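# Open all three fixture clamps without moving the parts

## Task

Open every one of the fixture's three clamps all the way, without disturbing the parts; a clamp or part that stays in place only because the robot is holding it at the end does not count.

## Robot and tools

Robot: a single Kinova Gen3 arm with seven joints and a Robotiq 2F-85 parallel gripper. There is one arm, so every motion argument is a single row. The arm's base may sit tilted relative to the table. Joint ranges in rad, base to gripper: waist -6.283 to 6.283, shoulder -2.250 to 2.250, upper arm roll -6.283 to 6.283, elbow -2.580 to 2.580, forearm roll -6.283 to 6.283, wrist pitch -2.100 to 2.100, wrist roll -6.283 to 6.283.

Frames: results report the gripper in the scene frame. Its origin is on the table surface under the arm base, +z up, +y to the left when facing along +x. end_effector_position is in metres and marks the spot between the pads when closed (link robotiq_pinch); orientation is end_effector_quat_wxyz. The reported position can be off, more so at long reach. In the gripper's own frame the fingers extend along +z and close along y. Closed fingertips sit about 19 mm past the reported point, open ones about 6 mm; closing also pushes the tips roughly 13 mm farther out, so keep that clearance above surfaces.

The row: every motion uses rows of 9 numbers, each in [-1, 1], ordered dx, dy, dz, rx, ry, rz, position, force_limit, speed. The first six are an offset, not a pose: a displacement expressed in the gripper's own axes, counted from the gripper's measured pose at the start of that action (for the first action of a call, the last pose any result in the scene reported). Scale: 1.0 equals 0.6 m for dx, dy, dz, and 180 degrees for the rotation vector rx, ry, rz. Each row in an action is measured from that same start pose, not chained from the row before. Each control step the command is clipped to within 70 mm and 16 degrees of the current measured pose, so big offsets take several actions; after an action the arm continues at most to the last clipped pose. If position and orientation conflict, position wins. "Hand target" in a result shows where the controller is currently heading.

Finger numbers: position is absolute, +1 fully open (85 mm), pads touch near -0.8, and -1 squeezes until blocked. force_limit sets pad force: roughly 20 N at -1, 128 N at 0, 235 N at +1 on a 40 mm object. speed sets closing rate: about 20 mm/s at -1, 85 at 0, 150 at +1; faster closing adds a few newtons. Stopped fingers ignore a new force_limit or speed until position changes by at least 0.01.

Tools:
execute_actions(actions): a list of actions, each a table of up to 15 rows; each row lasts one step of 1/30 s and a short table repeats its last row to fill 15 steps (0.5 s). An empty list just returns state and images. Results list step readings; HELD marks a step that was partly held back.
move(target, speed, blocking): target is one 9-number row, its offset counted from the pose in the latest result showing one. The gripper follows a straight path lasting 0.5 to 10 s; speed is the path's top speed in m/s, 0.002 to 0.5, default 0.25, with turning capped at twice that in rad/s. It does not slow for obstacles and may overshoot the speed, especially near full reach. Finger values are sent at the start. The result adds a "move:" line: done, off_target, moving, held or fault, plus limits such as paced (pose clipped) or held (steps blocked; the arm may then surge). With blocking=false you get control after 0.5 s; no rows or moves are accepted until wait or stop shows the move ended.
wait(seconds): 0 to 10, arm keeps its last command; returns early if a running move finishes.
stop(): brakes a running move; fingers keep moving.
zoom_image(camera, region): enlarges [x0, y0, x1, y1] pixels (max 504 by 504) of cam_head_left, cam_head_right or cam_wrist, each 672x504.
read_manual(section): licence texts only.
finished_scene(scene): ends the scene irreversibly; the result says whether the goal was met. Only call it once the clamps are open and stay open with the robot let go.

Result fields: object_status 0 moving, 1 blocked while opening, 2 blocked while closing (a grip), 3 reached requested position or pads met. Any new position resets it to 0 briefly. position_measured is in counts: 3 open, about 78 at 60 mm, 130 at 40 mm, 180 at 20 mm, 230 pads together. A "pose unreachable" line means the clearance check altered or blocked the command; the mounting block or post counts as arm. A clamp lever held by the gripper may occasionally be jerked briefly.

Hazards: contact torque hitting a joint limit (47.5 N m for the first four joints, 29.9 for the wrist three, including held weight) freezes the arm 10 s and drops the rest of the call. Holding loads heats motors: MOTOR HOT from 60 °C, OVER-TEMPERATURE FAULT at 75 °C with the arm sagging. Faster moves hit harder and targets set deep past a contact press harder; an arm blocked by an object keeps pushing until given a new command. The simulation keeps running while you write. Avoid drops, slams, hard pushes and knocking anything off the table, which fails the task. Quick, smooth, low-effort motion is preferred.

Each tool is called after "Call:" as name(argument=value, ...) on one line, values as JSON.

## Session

Call:
execute_actions(actions=[])

Scene clock: 0.00 s.
end_effector_position=(+0.8933, -0.0939, +0.3526) position_measured=3 object_status=3 end_effector_quat_wxyz=(+0.348, -0.277, +0.890, -0.105)
Joint positions: [ 0.724  1.048 -0.627  0.679 -0.437  0.798  2.713]
Joint velocities: [-0.     0.001  0.     0.    -0.    -0.     0.001]
Motor temperatures (°C, as the motors report them): [30 24 25 25 32 37 42]
Hand target: +0.893, -0.094, +0.353; +0.348, -0.277, +0.890, -0.105

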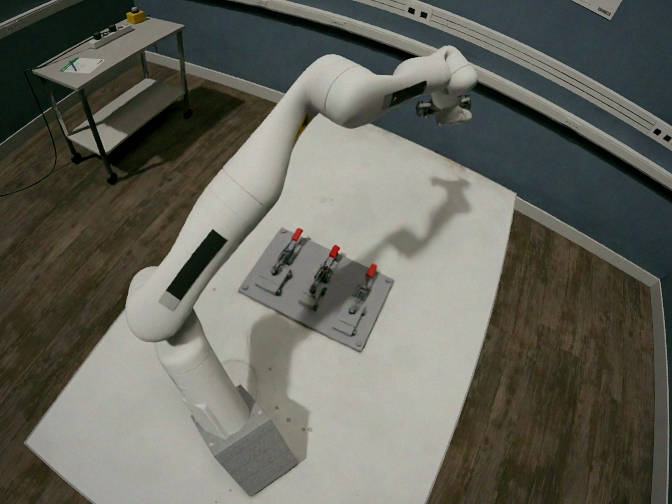

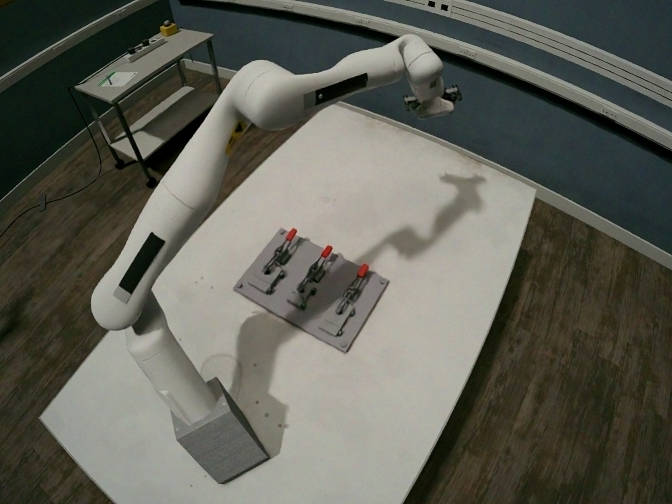

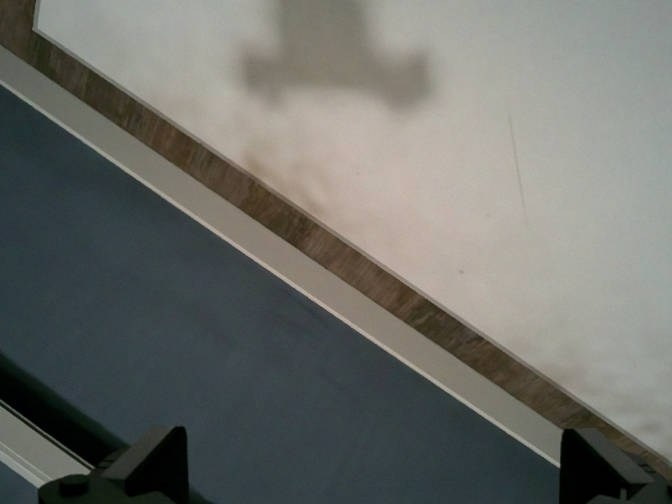

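Call:
move(target=[0.405,0.47,-0.34,-0.297,-0.09,-0.761,0.1,-0.5,0], speed=0.45)

Scene clock: 3.67 s.
end_effector_position=(+0.4891, -0.0007, +0.2584) position_measured=117 object_status=3 end_effector_quat_wxyz=(+0.001, +1.000, +0.001, -0.001)
Joint positions: [ 1.276  0.794 -1.212  1.693  0.167  0.968  4.86 ]
Joint velocities: [ 0.009 -0.005  0.     0.002  0.002 -0.001  0.   ]
Motor temperatures (°C, as the motors report them): [30 24 25 25 32 37 42]
Hand target: +0.489, -0.001, +0.259; +0.002, +1.000, +0.001, -0.001
Off the commanded pose: 0.002 m, 0 deg.
move: done

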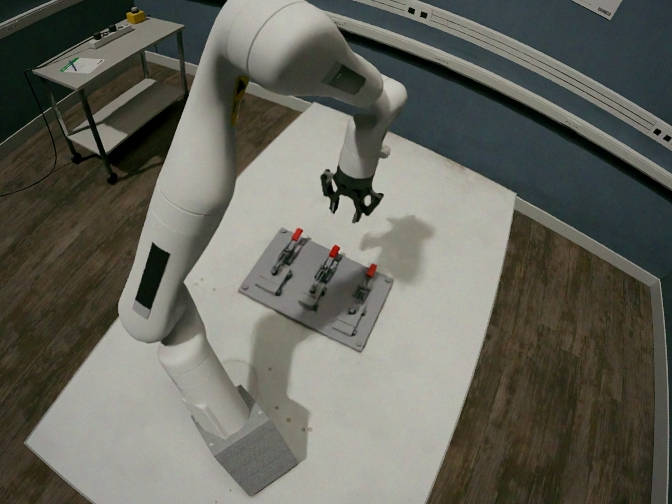

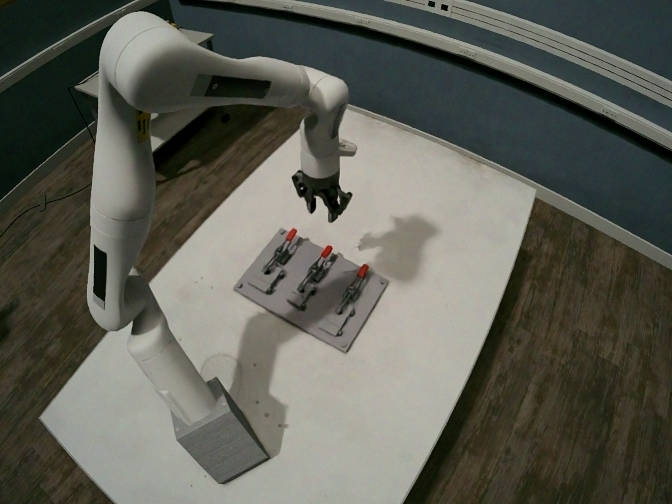

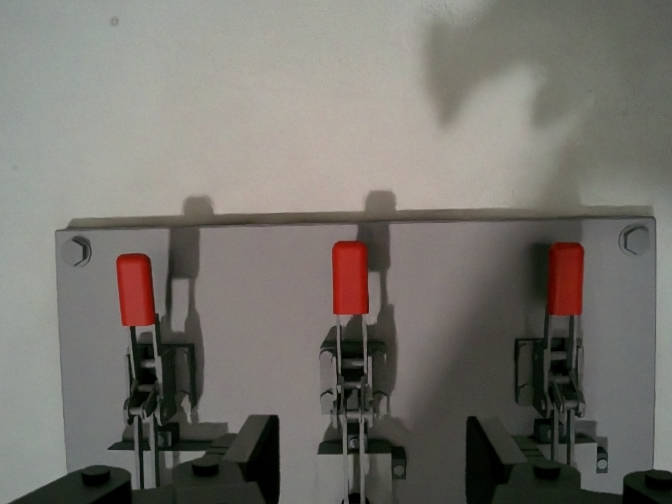

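Call:
move(target=[0.05,-0.011,0.23,0,0,0,0.1,-0.5,0])

Scene clock: 5.17 s.
end_effector_position=(+0.5192, +0.0057, +0.1210) position_measured=117 object_status=3 end_effector_quat_wxyz=(+0.001, +1.000, +0.001, -0.000)
Joint positions: [ 0.971  0.947 -1.037  1.734  0.293  0.666  4.724]
Joint velocities: [-0.003  0.001  0.    -0.     0.001  0.001 -0.002]
Motor temperatures (°C, as the motors report them): [30 24 25 25 32 37 42]
Hand target: +0.519, +0.006, +0.121; +0.001, +1.000, +0.001, -0.001
Off the commanded pose: 0.001 m, 0 deg.
move: done

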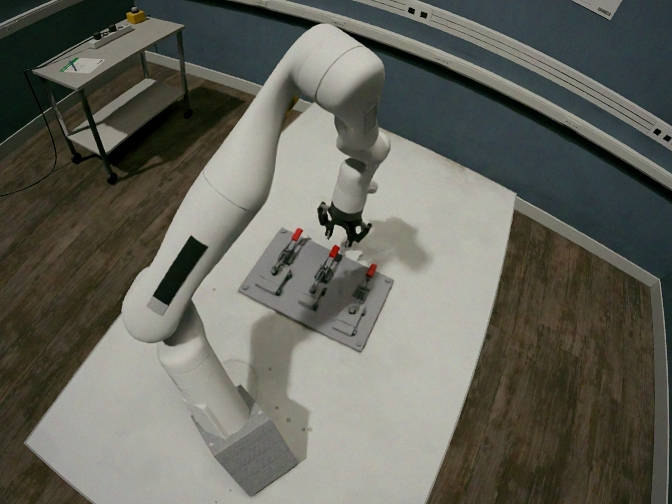

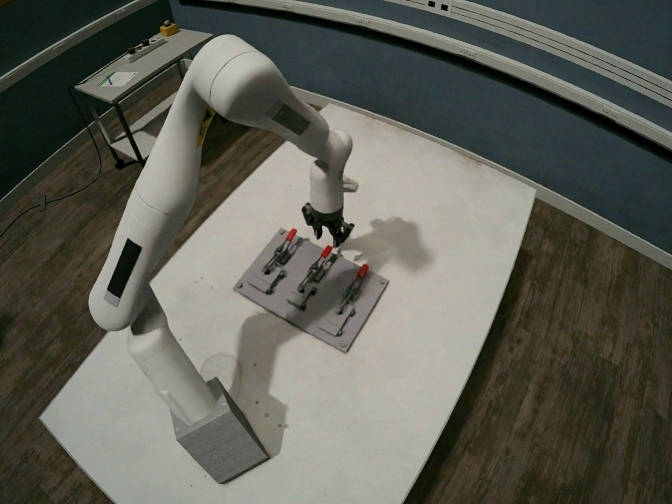

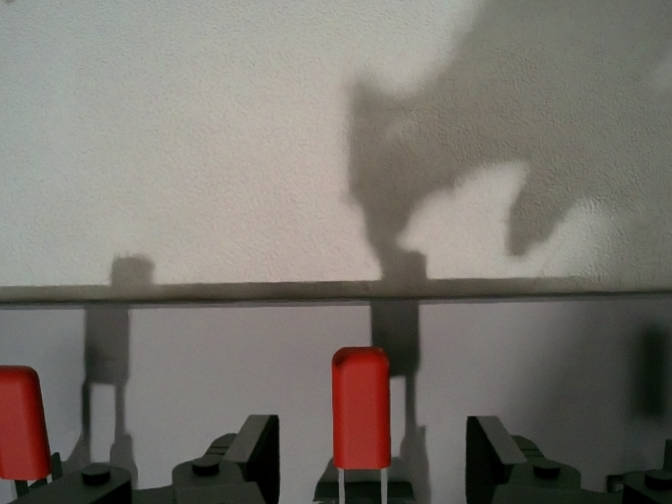

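Call:
move(target=[0.003,-0.003,0.09,0,0,0,0.1,-0.5,0], speed=0.1)

Scene clock: 6.13 s.
end_effector_position=(+0.5212, +0.0071, +0.0675) position_measured=117 object_status=3 end_effector_quat_wxyz=(+0.001, +1.000, +0.001, -0.000)
Joint positions: [ 0.865  1.011 -0.963  1.742  0.336  0.55   4.683]
Joint velocities: [-0.007  0.002 -0.002 -0.     0.001  0.     0.001]
Motor temperatures (°C, as the motors report them): [30 24 25 25 32 37 42]
Hand target: +0.521, +0.007, +0.067; +0.001, +1.000, +0.001, -0.000
Off the commanded pose: 0.001 m, 0 deg.
move: done

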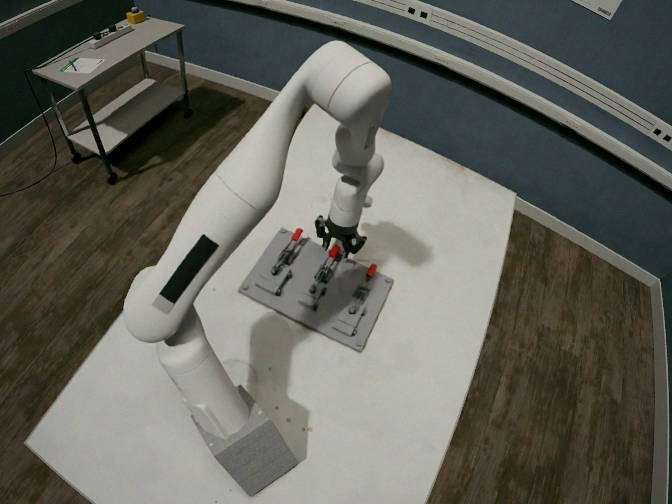

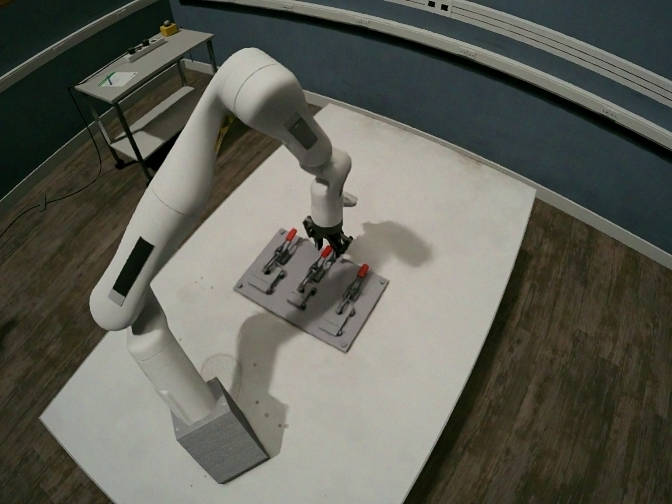

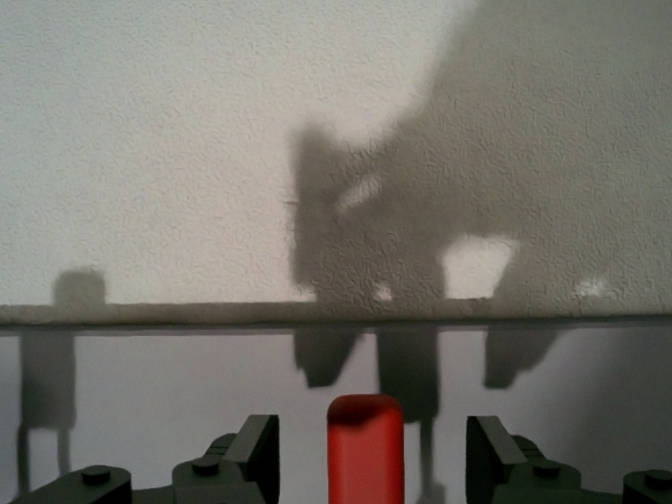

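Call:
move(target=[0,-0.003,0.021,0,0,0,0.1,-0.5,0], speed=0.06)

Call:
move(target=[0,0,0,0,0,0,-1,-0.5,0])

Call:
move(target=[-0.014,0,-0.03,0,0,0,-1,-0.5,0], speed=0.035)

Scene clock: 6.97 s.
end_effector_position=(+0.5213, +0.0088, +0.0550) position_measured=117 object_status=3 end_effector_quat_wxyz=(+0.001, +1.000, +0.001, +0.000)
Joint positions: [ 0.839  1.024 -0.946  1.744  0.344  0.522  4.671]
Joint velocities: [-0.002  0.001 -0.001 -0.    -0.001  0.001 -0.   ]
Motor temperatures (°C, as the motors report them): [30 24 25 25 32 37 42]
Hand target: +0.521, +0.009, +0.055; +0.001, +1.000, +0.001, +0.000
Off the commanded pose: 0.000 m, 0 deg.
move: done

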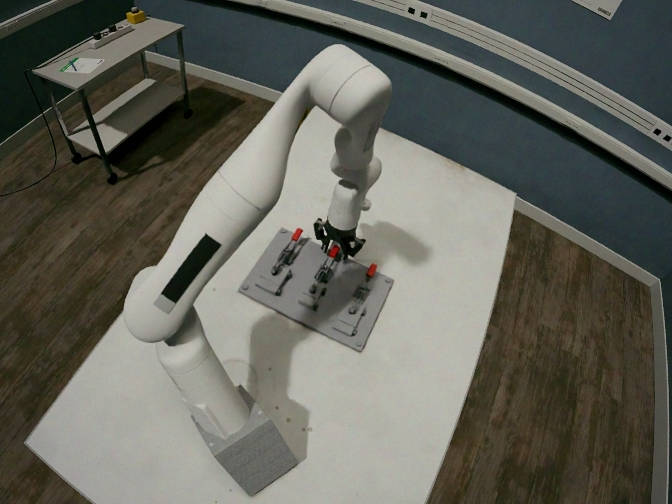

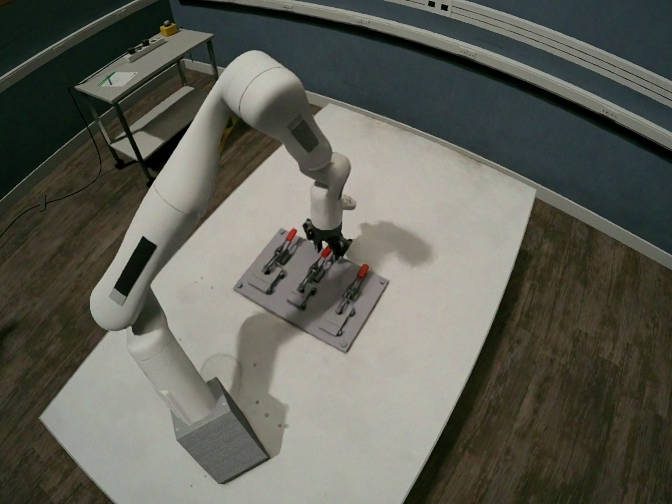

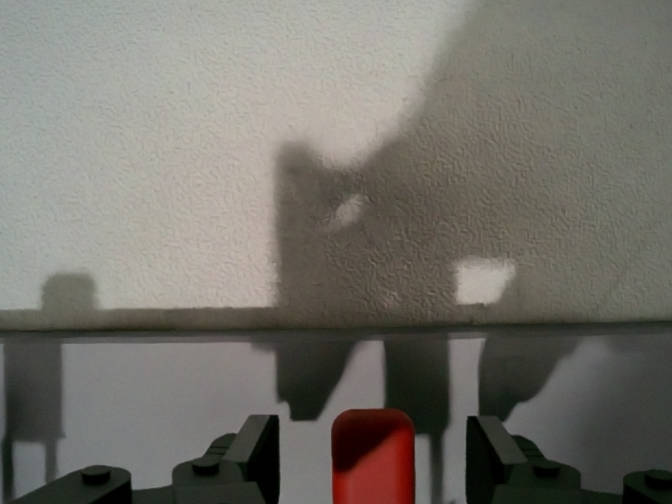

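Scene clock: 7.57 s.
end_effector_position=(+0.5213, +0.0087, +0.0552) position_measured=189 object_status=2 end_effector_quat_wxyz=(+0.001, +1.000, +0.001, +0.000)
Joint positions: [ 0.839  1.024 -0.946  1.744  0.344  0.522  4.672]
Joint velocities: [ 0.     0.001 -0.    -0.     0.001 -0.    -0.001]
Motor temperatures (°C, as the motors report them): [30 24 25 25 32 37 42]
Hand target: +0.521, +0.009, +0.055; +0.001, +1.000, +0.001, +0.000
Off the commanded pose: 0.000 m, 0 deg.
move: done

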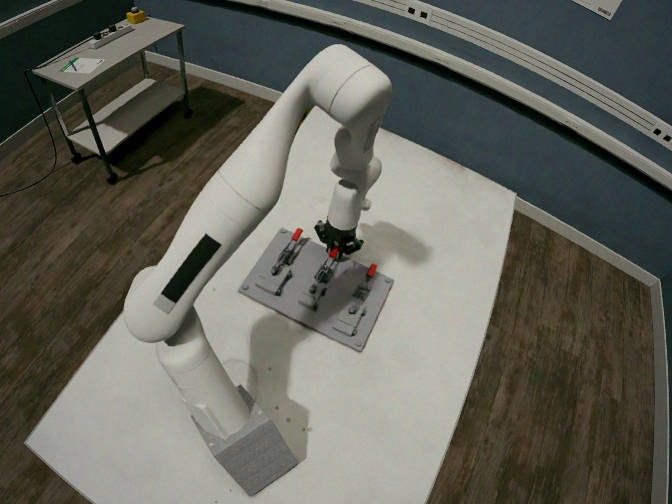

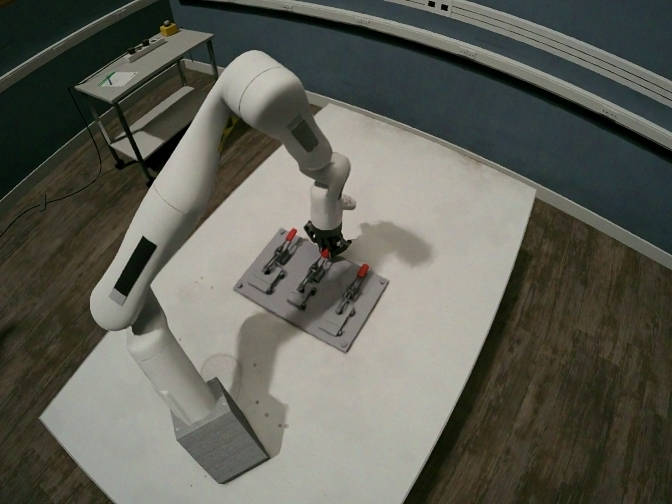

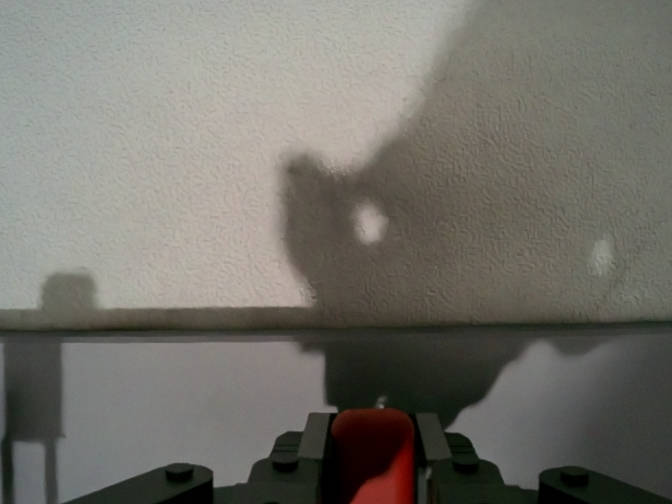

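Scene clock: 8.37 s.
end_effector_position=(+0.5134, +0.0085, +0.0717) position_measured=189 object_status=2 end_effector_quat_wxyz=(+0.001, +1.000, +0.002, +0.000)
Joint positions: [ 0.882  0.998 -0.97   1.772  0.335  0.537  4.684]
Joint velocities: [ 0.001 -0.001 -0.001  0.001 -0.    -0.001 -0.001]
Motor temperatures (°C, as the motors report them): [30 24 25 25 32 37 42]
Hand target: +0.513, +0.009, +0.073; +0.001, +1.000, +0.001, +0.000
Off the commanded pose: 0.002 m, 0 deg.
move: done

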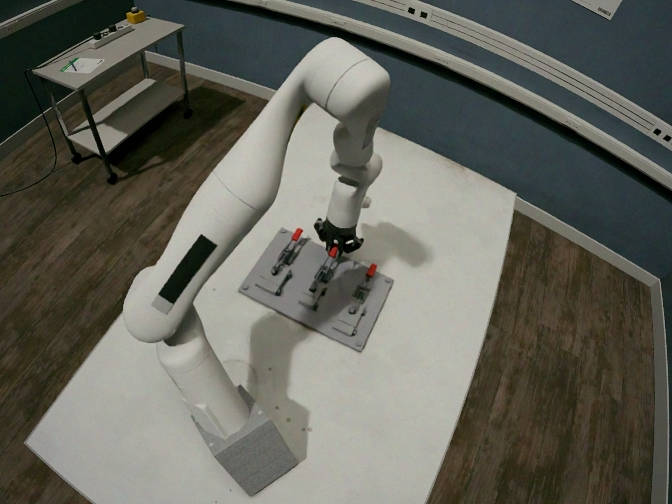

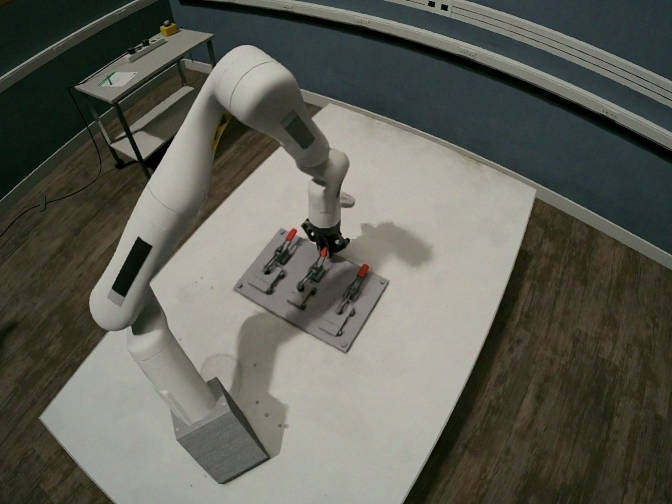

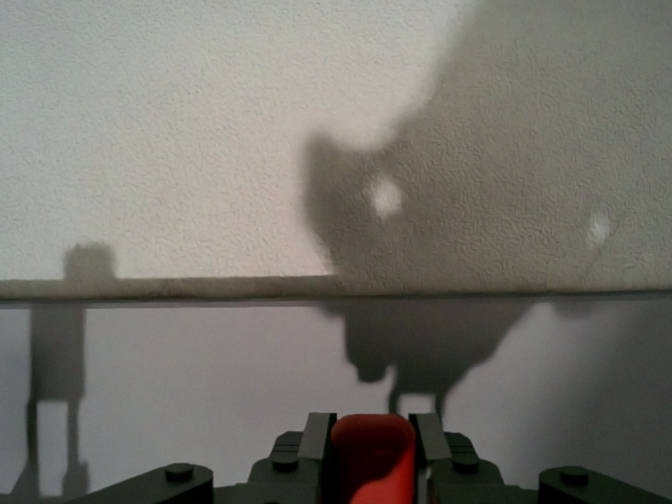

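Call:
move(target=[-0.028,0,-0.02,0,0,0,-1,-0.5,0], speed=0.035)

Call:
move(target=[-0.03,0,-0.008,0,0,0,-1,-0.5,0], speed=0.035)

Call:
move(target=[-0.028,0,-0.002,0,0,0,-1,-0.5,0], speed=0.03)

Scene clock: 9.40 s.
end_effector_position=(+0.5012, +0.0082, +0.0837) position_measured=189 object_status=2 end_effector_quat_wxyz=(+0.001, +1.000, +0.003, +0.005)
Joint positions: [ 0.925  0.974 -0.987  1.822  0.332  0.519  4.692]
Joint velocities: [ 0.001 -0.    -0.     0.002 -0.001 -0.002 -0.001]
Motor temperatures (°C, as the motors report them): [30 24 25 25 32 37 42]
Hand target: +0.497, +0.008, +0.084; +0.001, +1.000, +0.002, +0.000
Off the commanded pose: 0.005 m, 1 deg.
move: off_target

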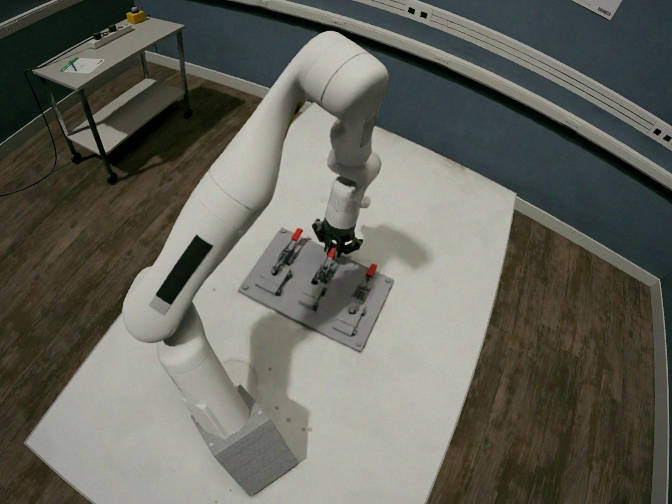

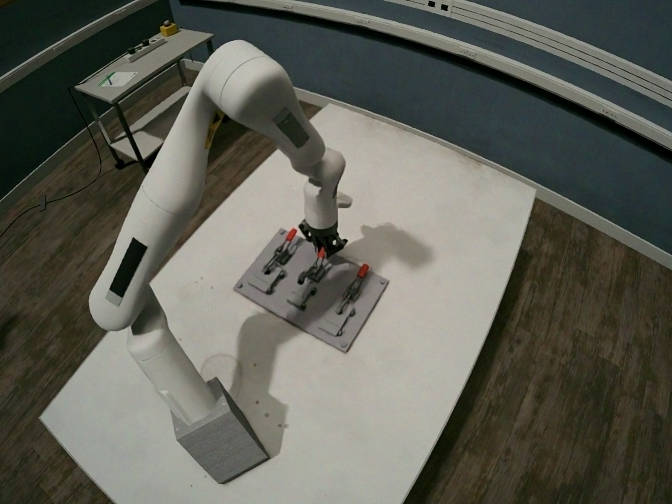

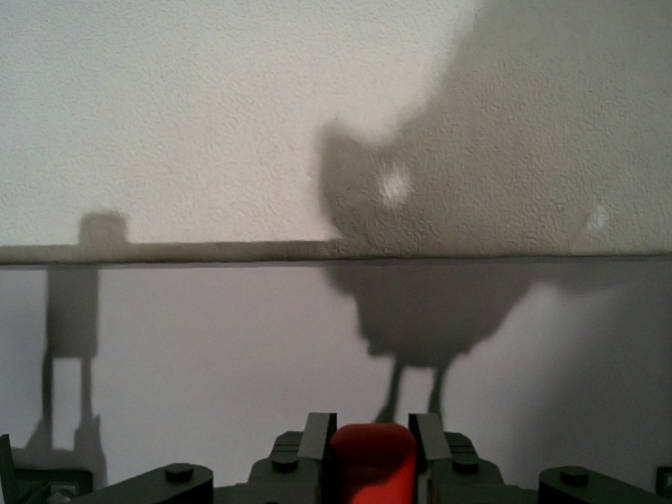

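Scene clock: 10.17 s.
end_effector_position=(+0.4909, +0.0080, +0.0894) position_measured=189 object_status=2 end_effector_quat_wxyz=(+0.002, +1.000, +0.005, +0.014)
Joint positions: [ 0.957  0.958 -0.995  1.873  0.335  0.48   4.697]
Joint velocities: [ 0.001  0.001  0.     0.001 -0.001 -0.002 -0.   ]
Motor temperatures (°C, as the motors report them): [30 24 25 25 32 37 42]
Hand target: +0.483, +0.008, +0.088; +0.002, +1.000, +0.003, +0.005
Off the commanded pose: 0.008 m, 1 deg.
move: off_target

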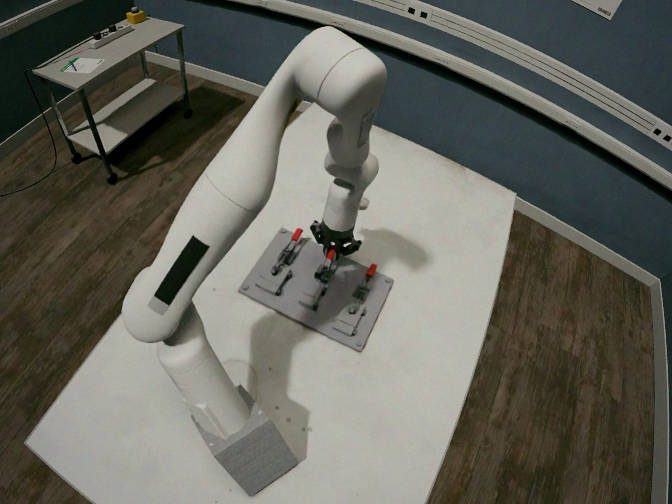

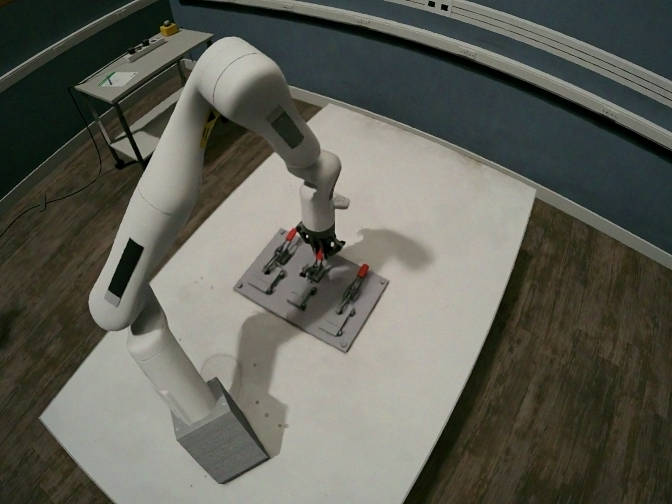

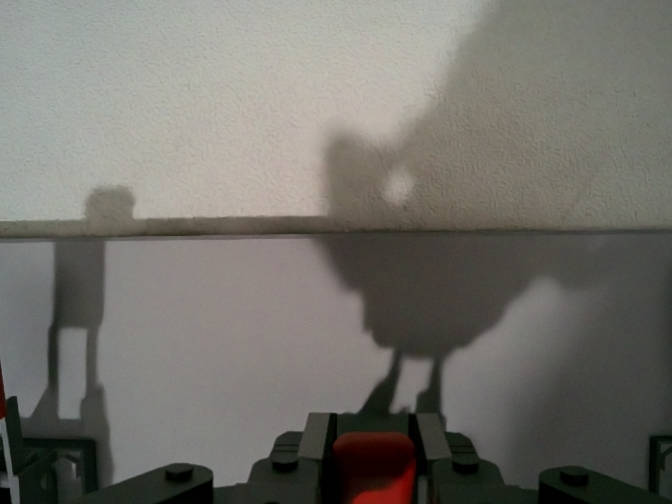

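Scene clock: 10.97 s.
end_effector_position=(+0.4837, +0.0078, +0.0918) position_measured=189 object_status=2 end_effector_quat_wxyz=(+0.003, +1.000, +0.006, +0.024)
Joint positions: [ 0.978  0.947 -0.997  1.917  0.339  0.434  4.699]
Joint velocities: [-0.    -0.002  0.001  0.001 -0.002 -0.001  0.003]
Motor temperatures (°C, as the motors report them): [30 24 25 25 32 37 42]
Hand target: +0.474, +0.008, +0.090; +0.002, +1.000, +0.005, +0.014
Off the commanded pose: 0.010 m, 1 deg.
move: off_target

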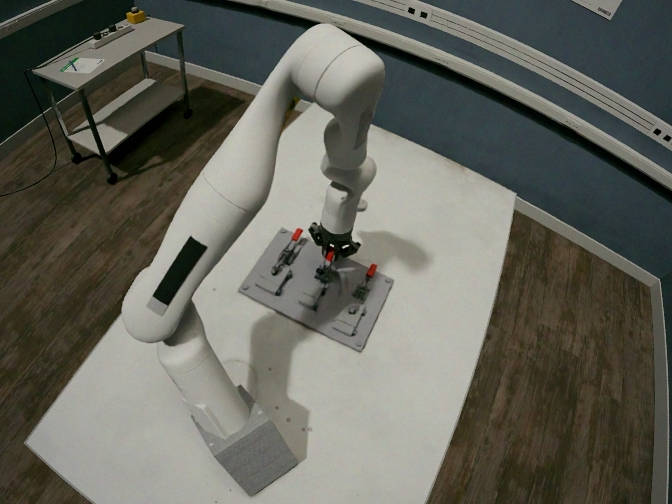

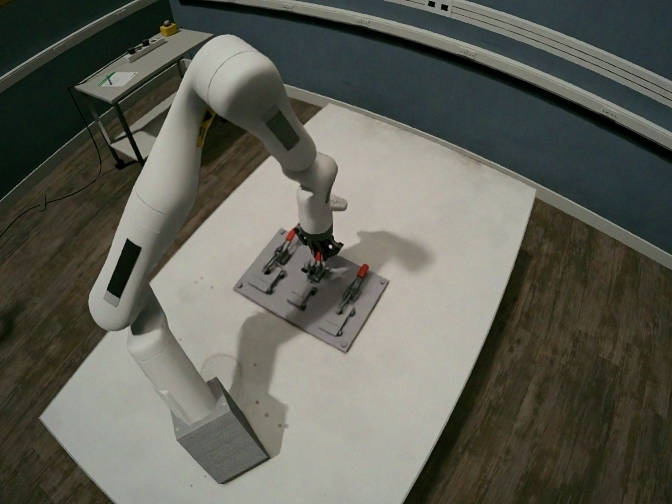

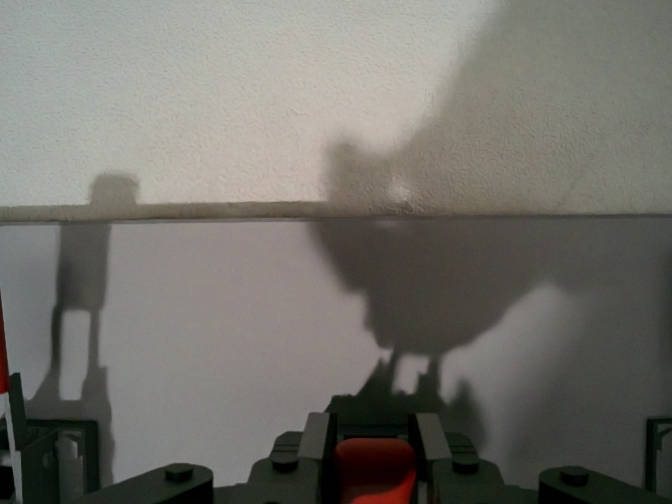

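Call:
move(target=[-0.03,0,-0.002,0,-0.006,0,-1,-0.5,0], speed=0.03)

Call:
move(target=[-0.028,0,0,0,-0.006,0,-1,-0.5,0], speed=0.03)

Scene clock: 11.93 s.
end_effector_position=(+0.4750, +0.0076, +0.0935) position_measured=189 object_status=2 end_effector_quat_wxyz=(+0.003, +1.000, +0.007, +0.024)
Joint positions: [ 0.993  0.939 -0.997  1.946  0.34   0.417  4.703]
Joint velocities: [ 0.    -0.002  0.001  0.    -0.002 -0.001  0.001]
Motor temperatures (°C, as the motors report them): [30 24 25 25 32 37 42]
Hand target: +0.466, +0.008, +0.092; +0.003, +1.000, +0.006, +0.014
Off the commanded pose: 0.009 m, 1 deg.
move: off_target

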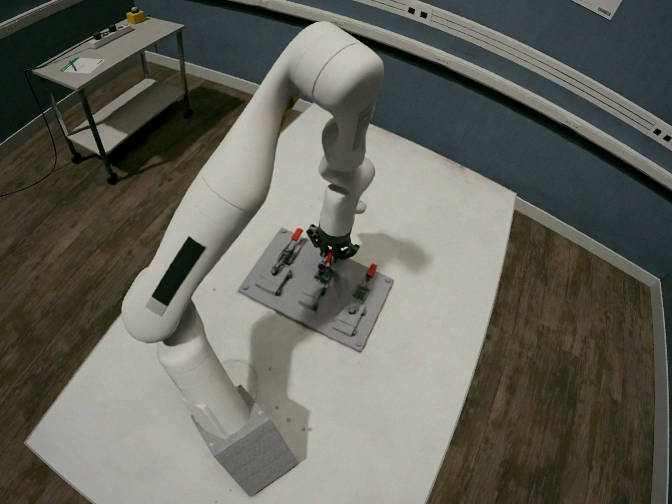

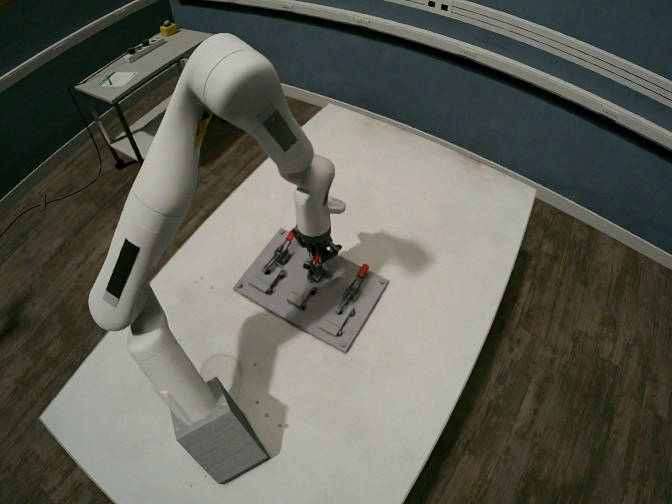

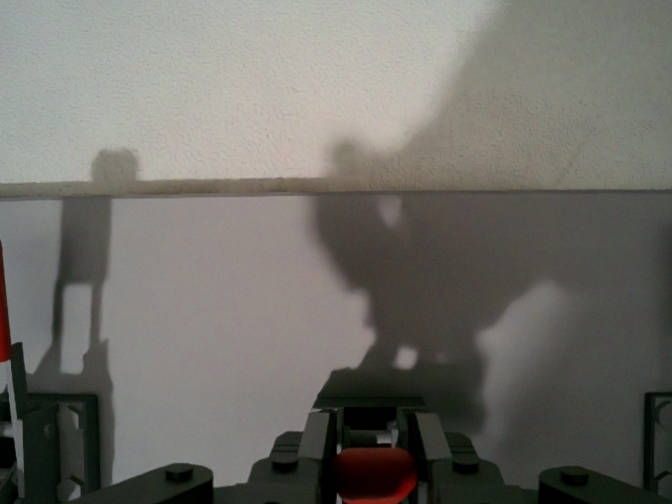

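Scene clock: 12.73 s.
end_effector_position=(+0.4678, +0.0074, +0.0938) position_measured=189 object_status=2 end_effector_quat_wxyz=(+0.004, +1.000, +0.007, +0.025)
Joint positions: [ 1.002  0.935 -0.996  1.97   0.342  0.399  4.706]
Joint velocities: [-0.001 -0.001  0.001  0.    -0.003 -0.001  0.003]
Motor temperatures (°C, as the motors report them): [30 24 25 25 32 37 42]
Hand target: +0.458, +0.007, +0.093; +0.003, +1.000, +0.007, +0.015
Off the commanded pose: 0.010 m, 1 deg.
move: off_target

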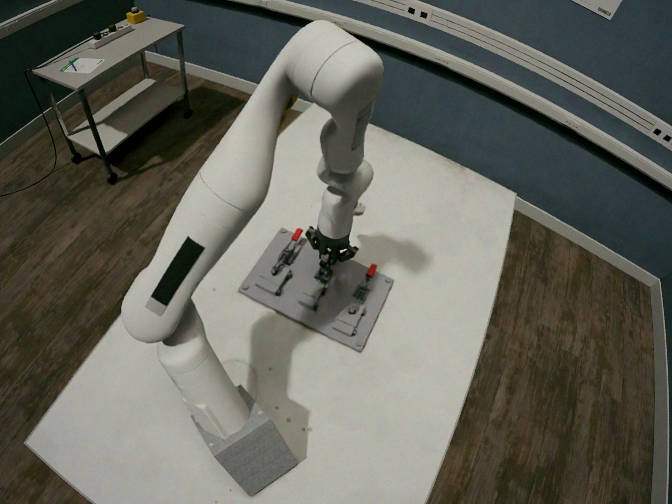

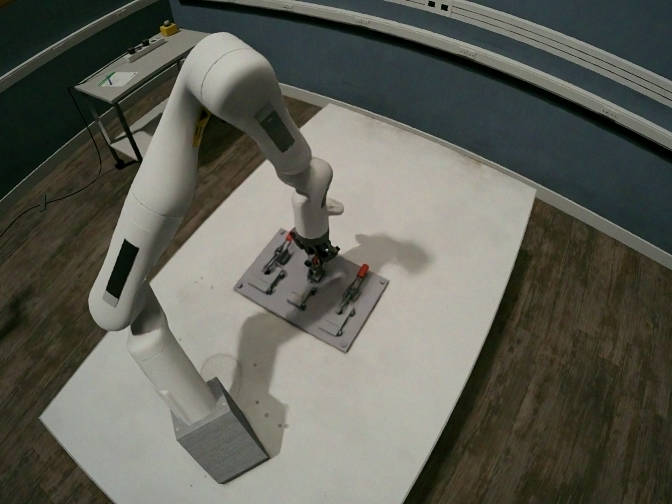

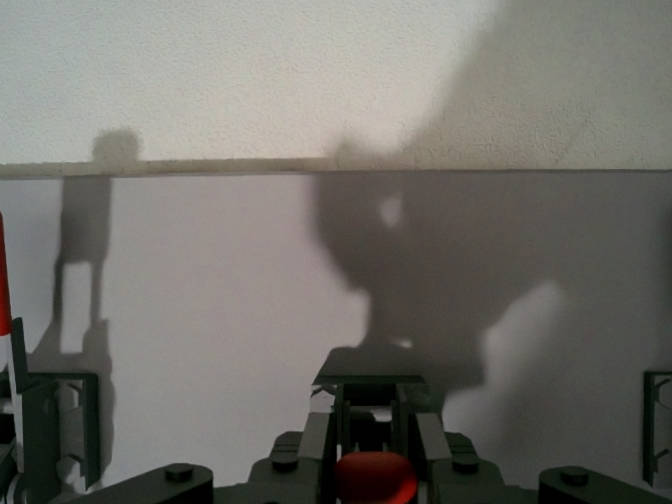

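Still moving with it; one more.

Call:
move(target=[-0.028,0,0,0,-0.006,0,-1,-0.5,0], speed=0.03)

Scene clock: 13.60 s.
end_effector_position=(+0.4653, +0.0073, +0.0938) position_measured=189 object_status=2 end_effector_quat_wxyz=(+0.004, +1.000, +0.009, +0.030)
Joint positions: [ 1.008  0.932 -0.994  1.988  0.344  0.376  4.709]
Joint velocities: [-0.001 -0.002  0.002  0.    -0.005 -0.001  0.004]
Motor temperatures (°C, as the motors report them): [30 24 25 25 32 37 42]
Hand target: +0.451, +0.007, +0.093; +0.004, +1.000, +0.007, +0.016
Off the commanded pose: 0.014 m, 2 deg.
move: off_target

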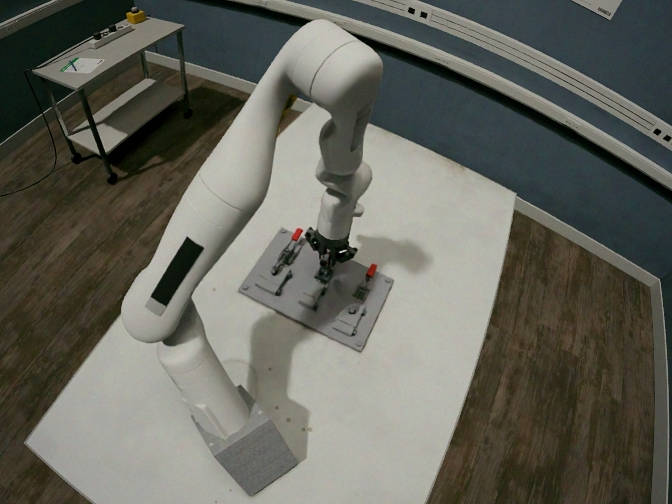

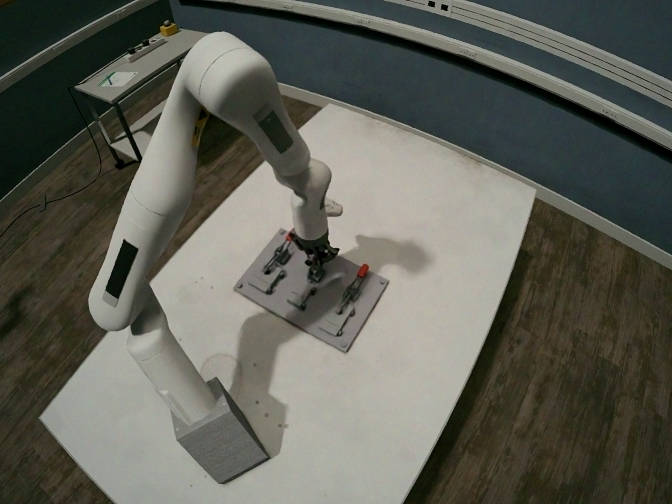

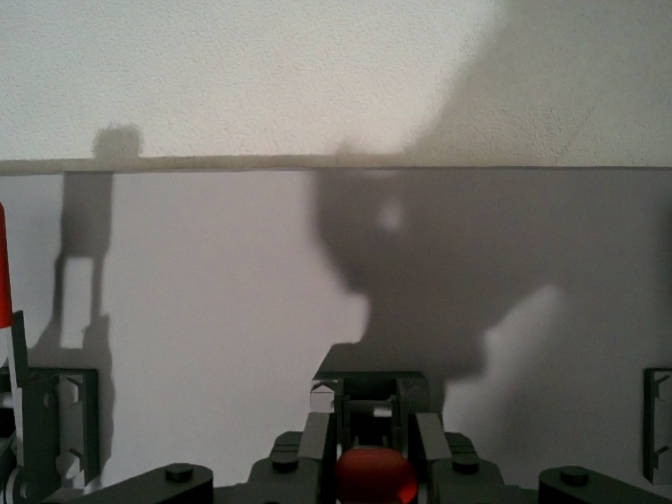

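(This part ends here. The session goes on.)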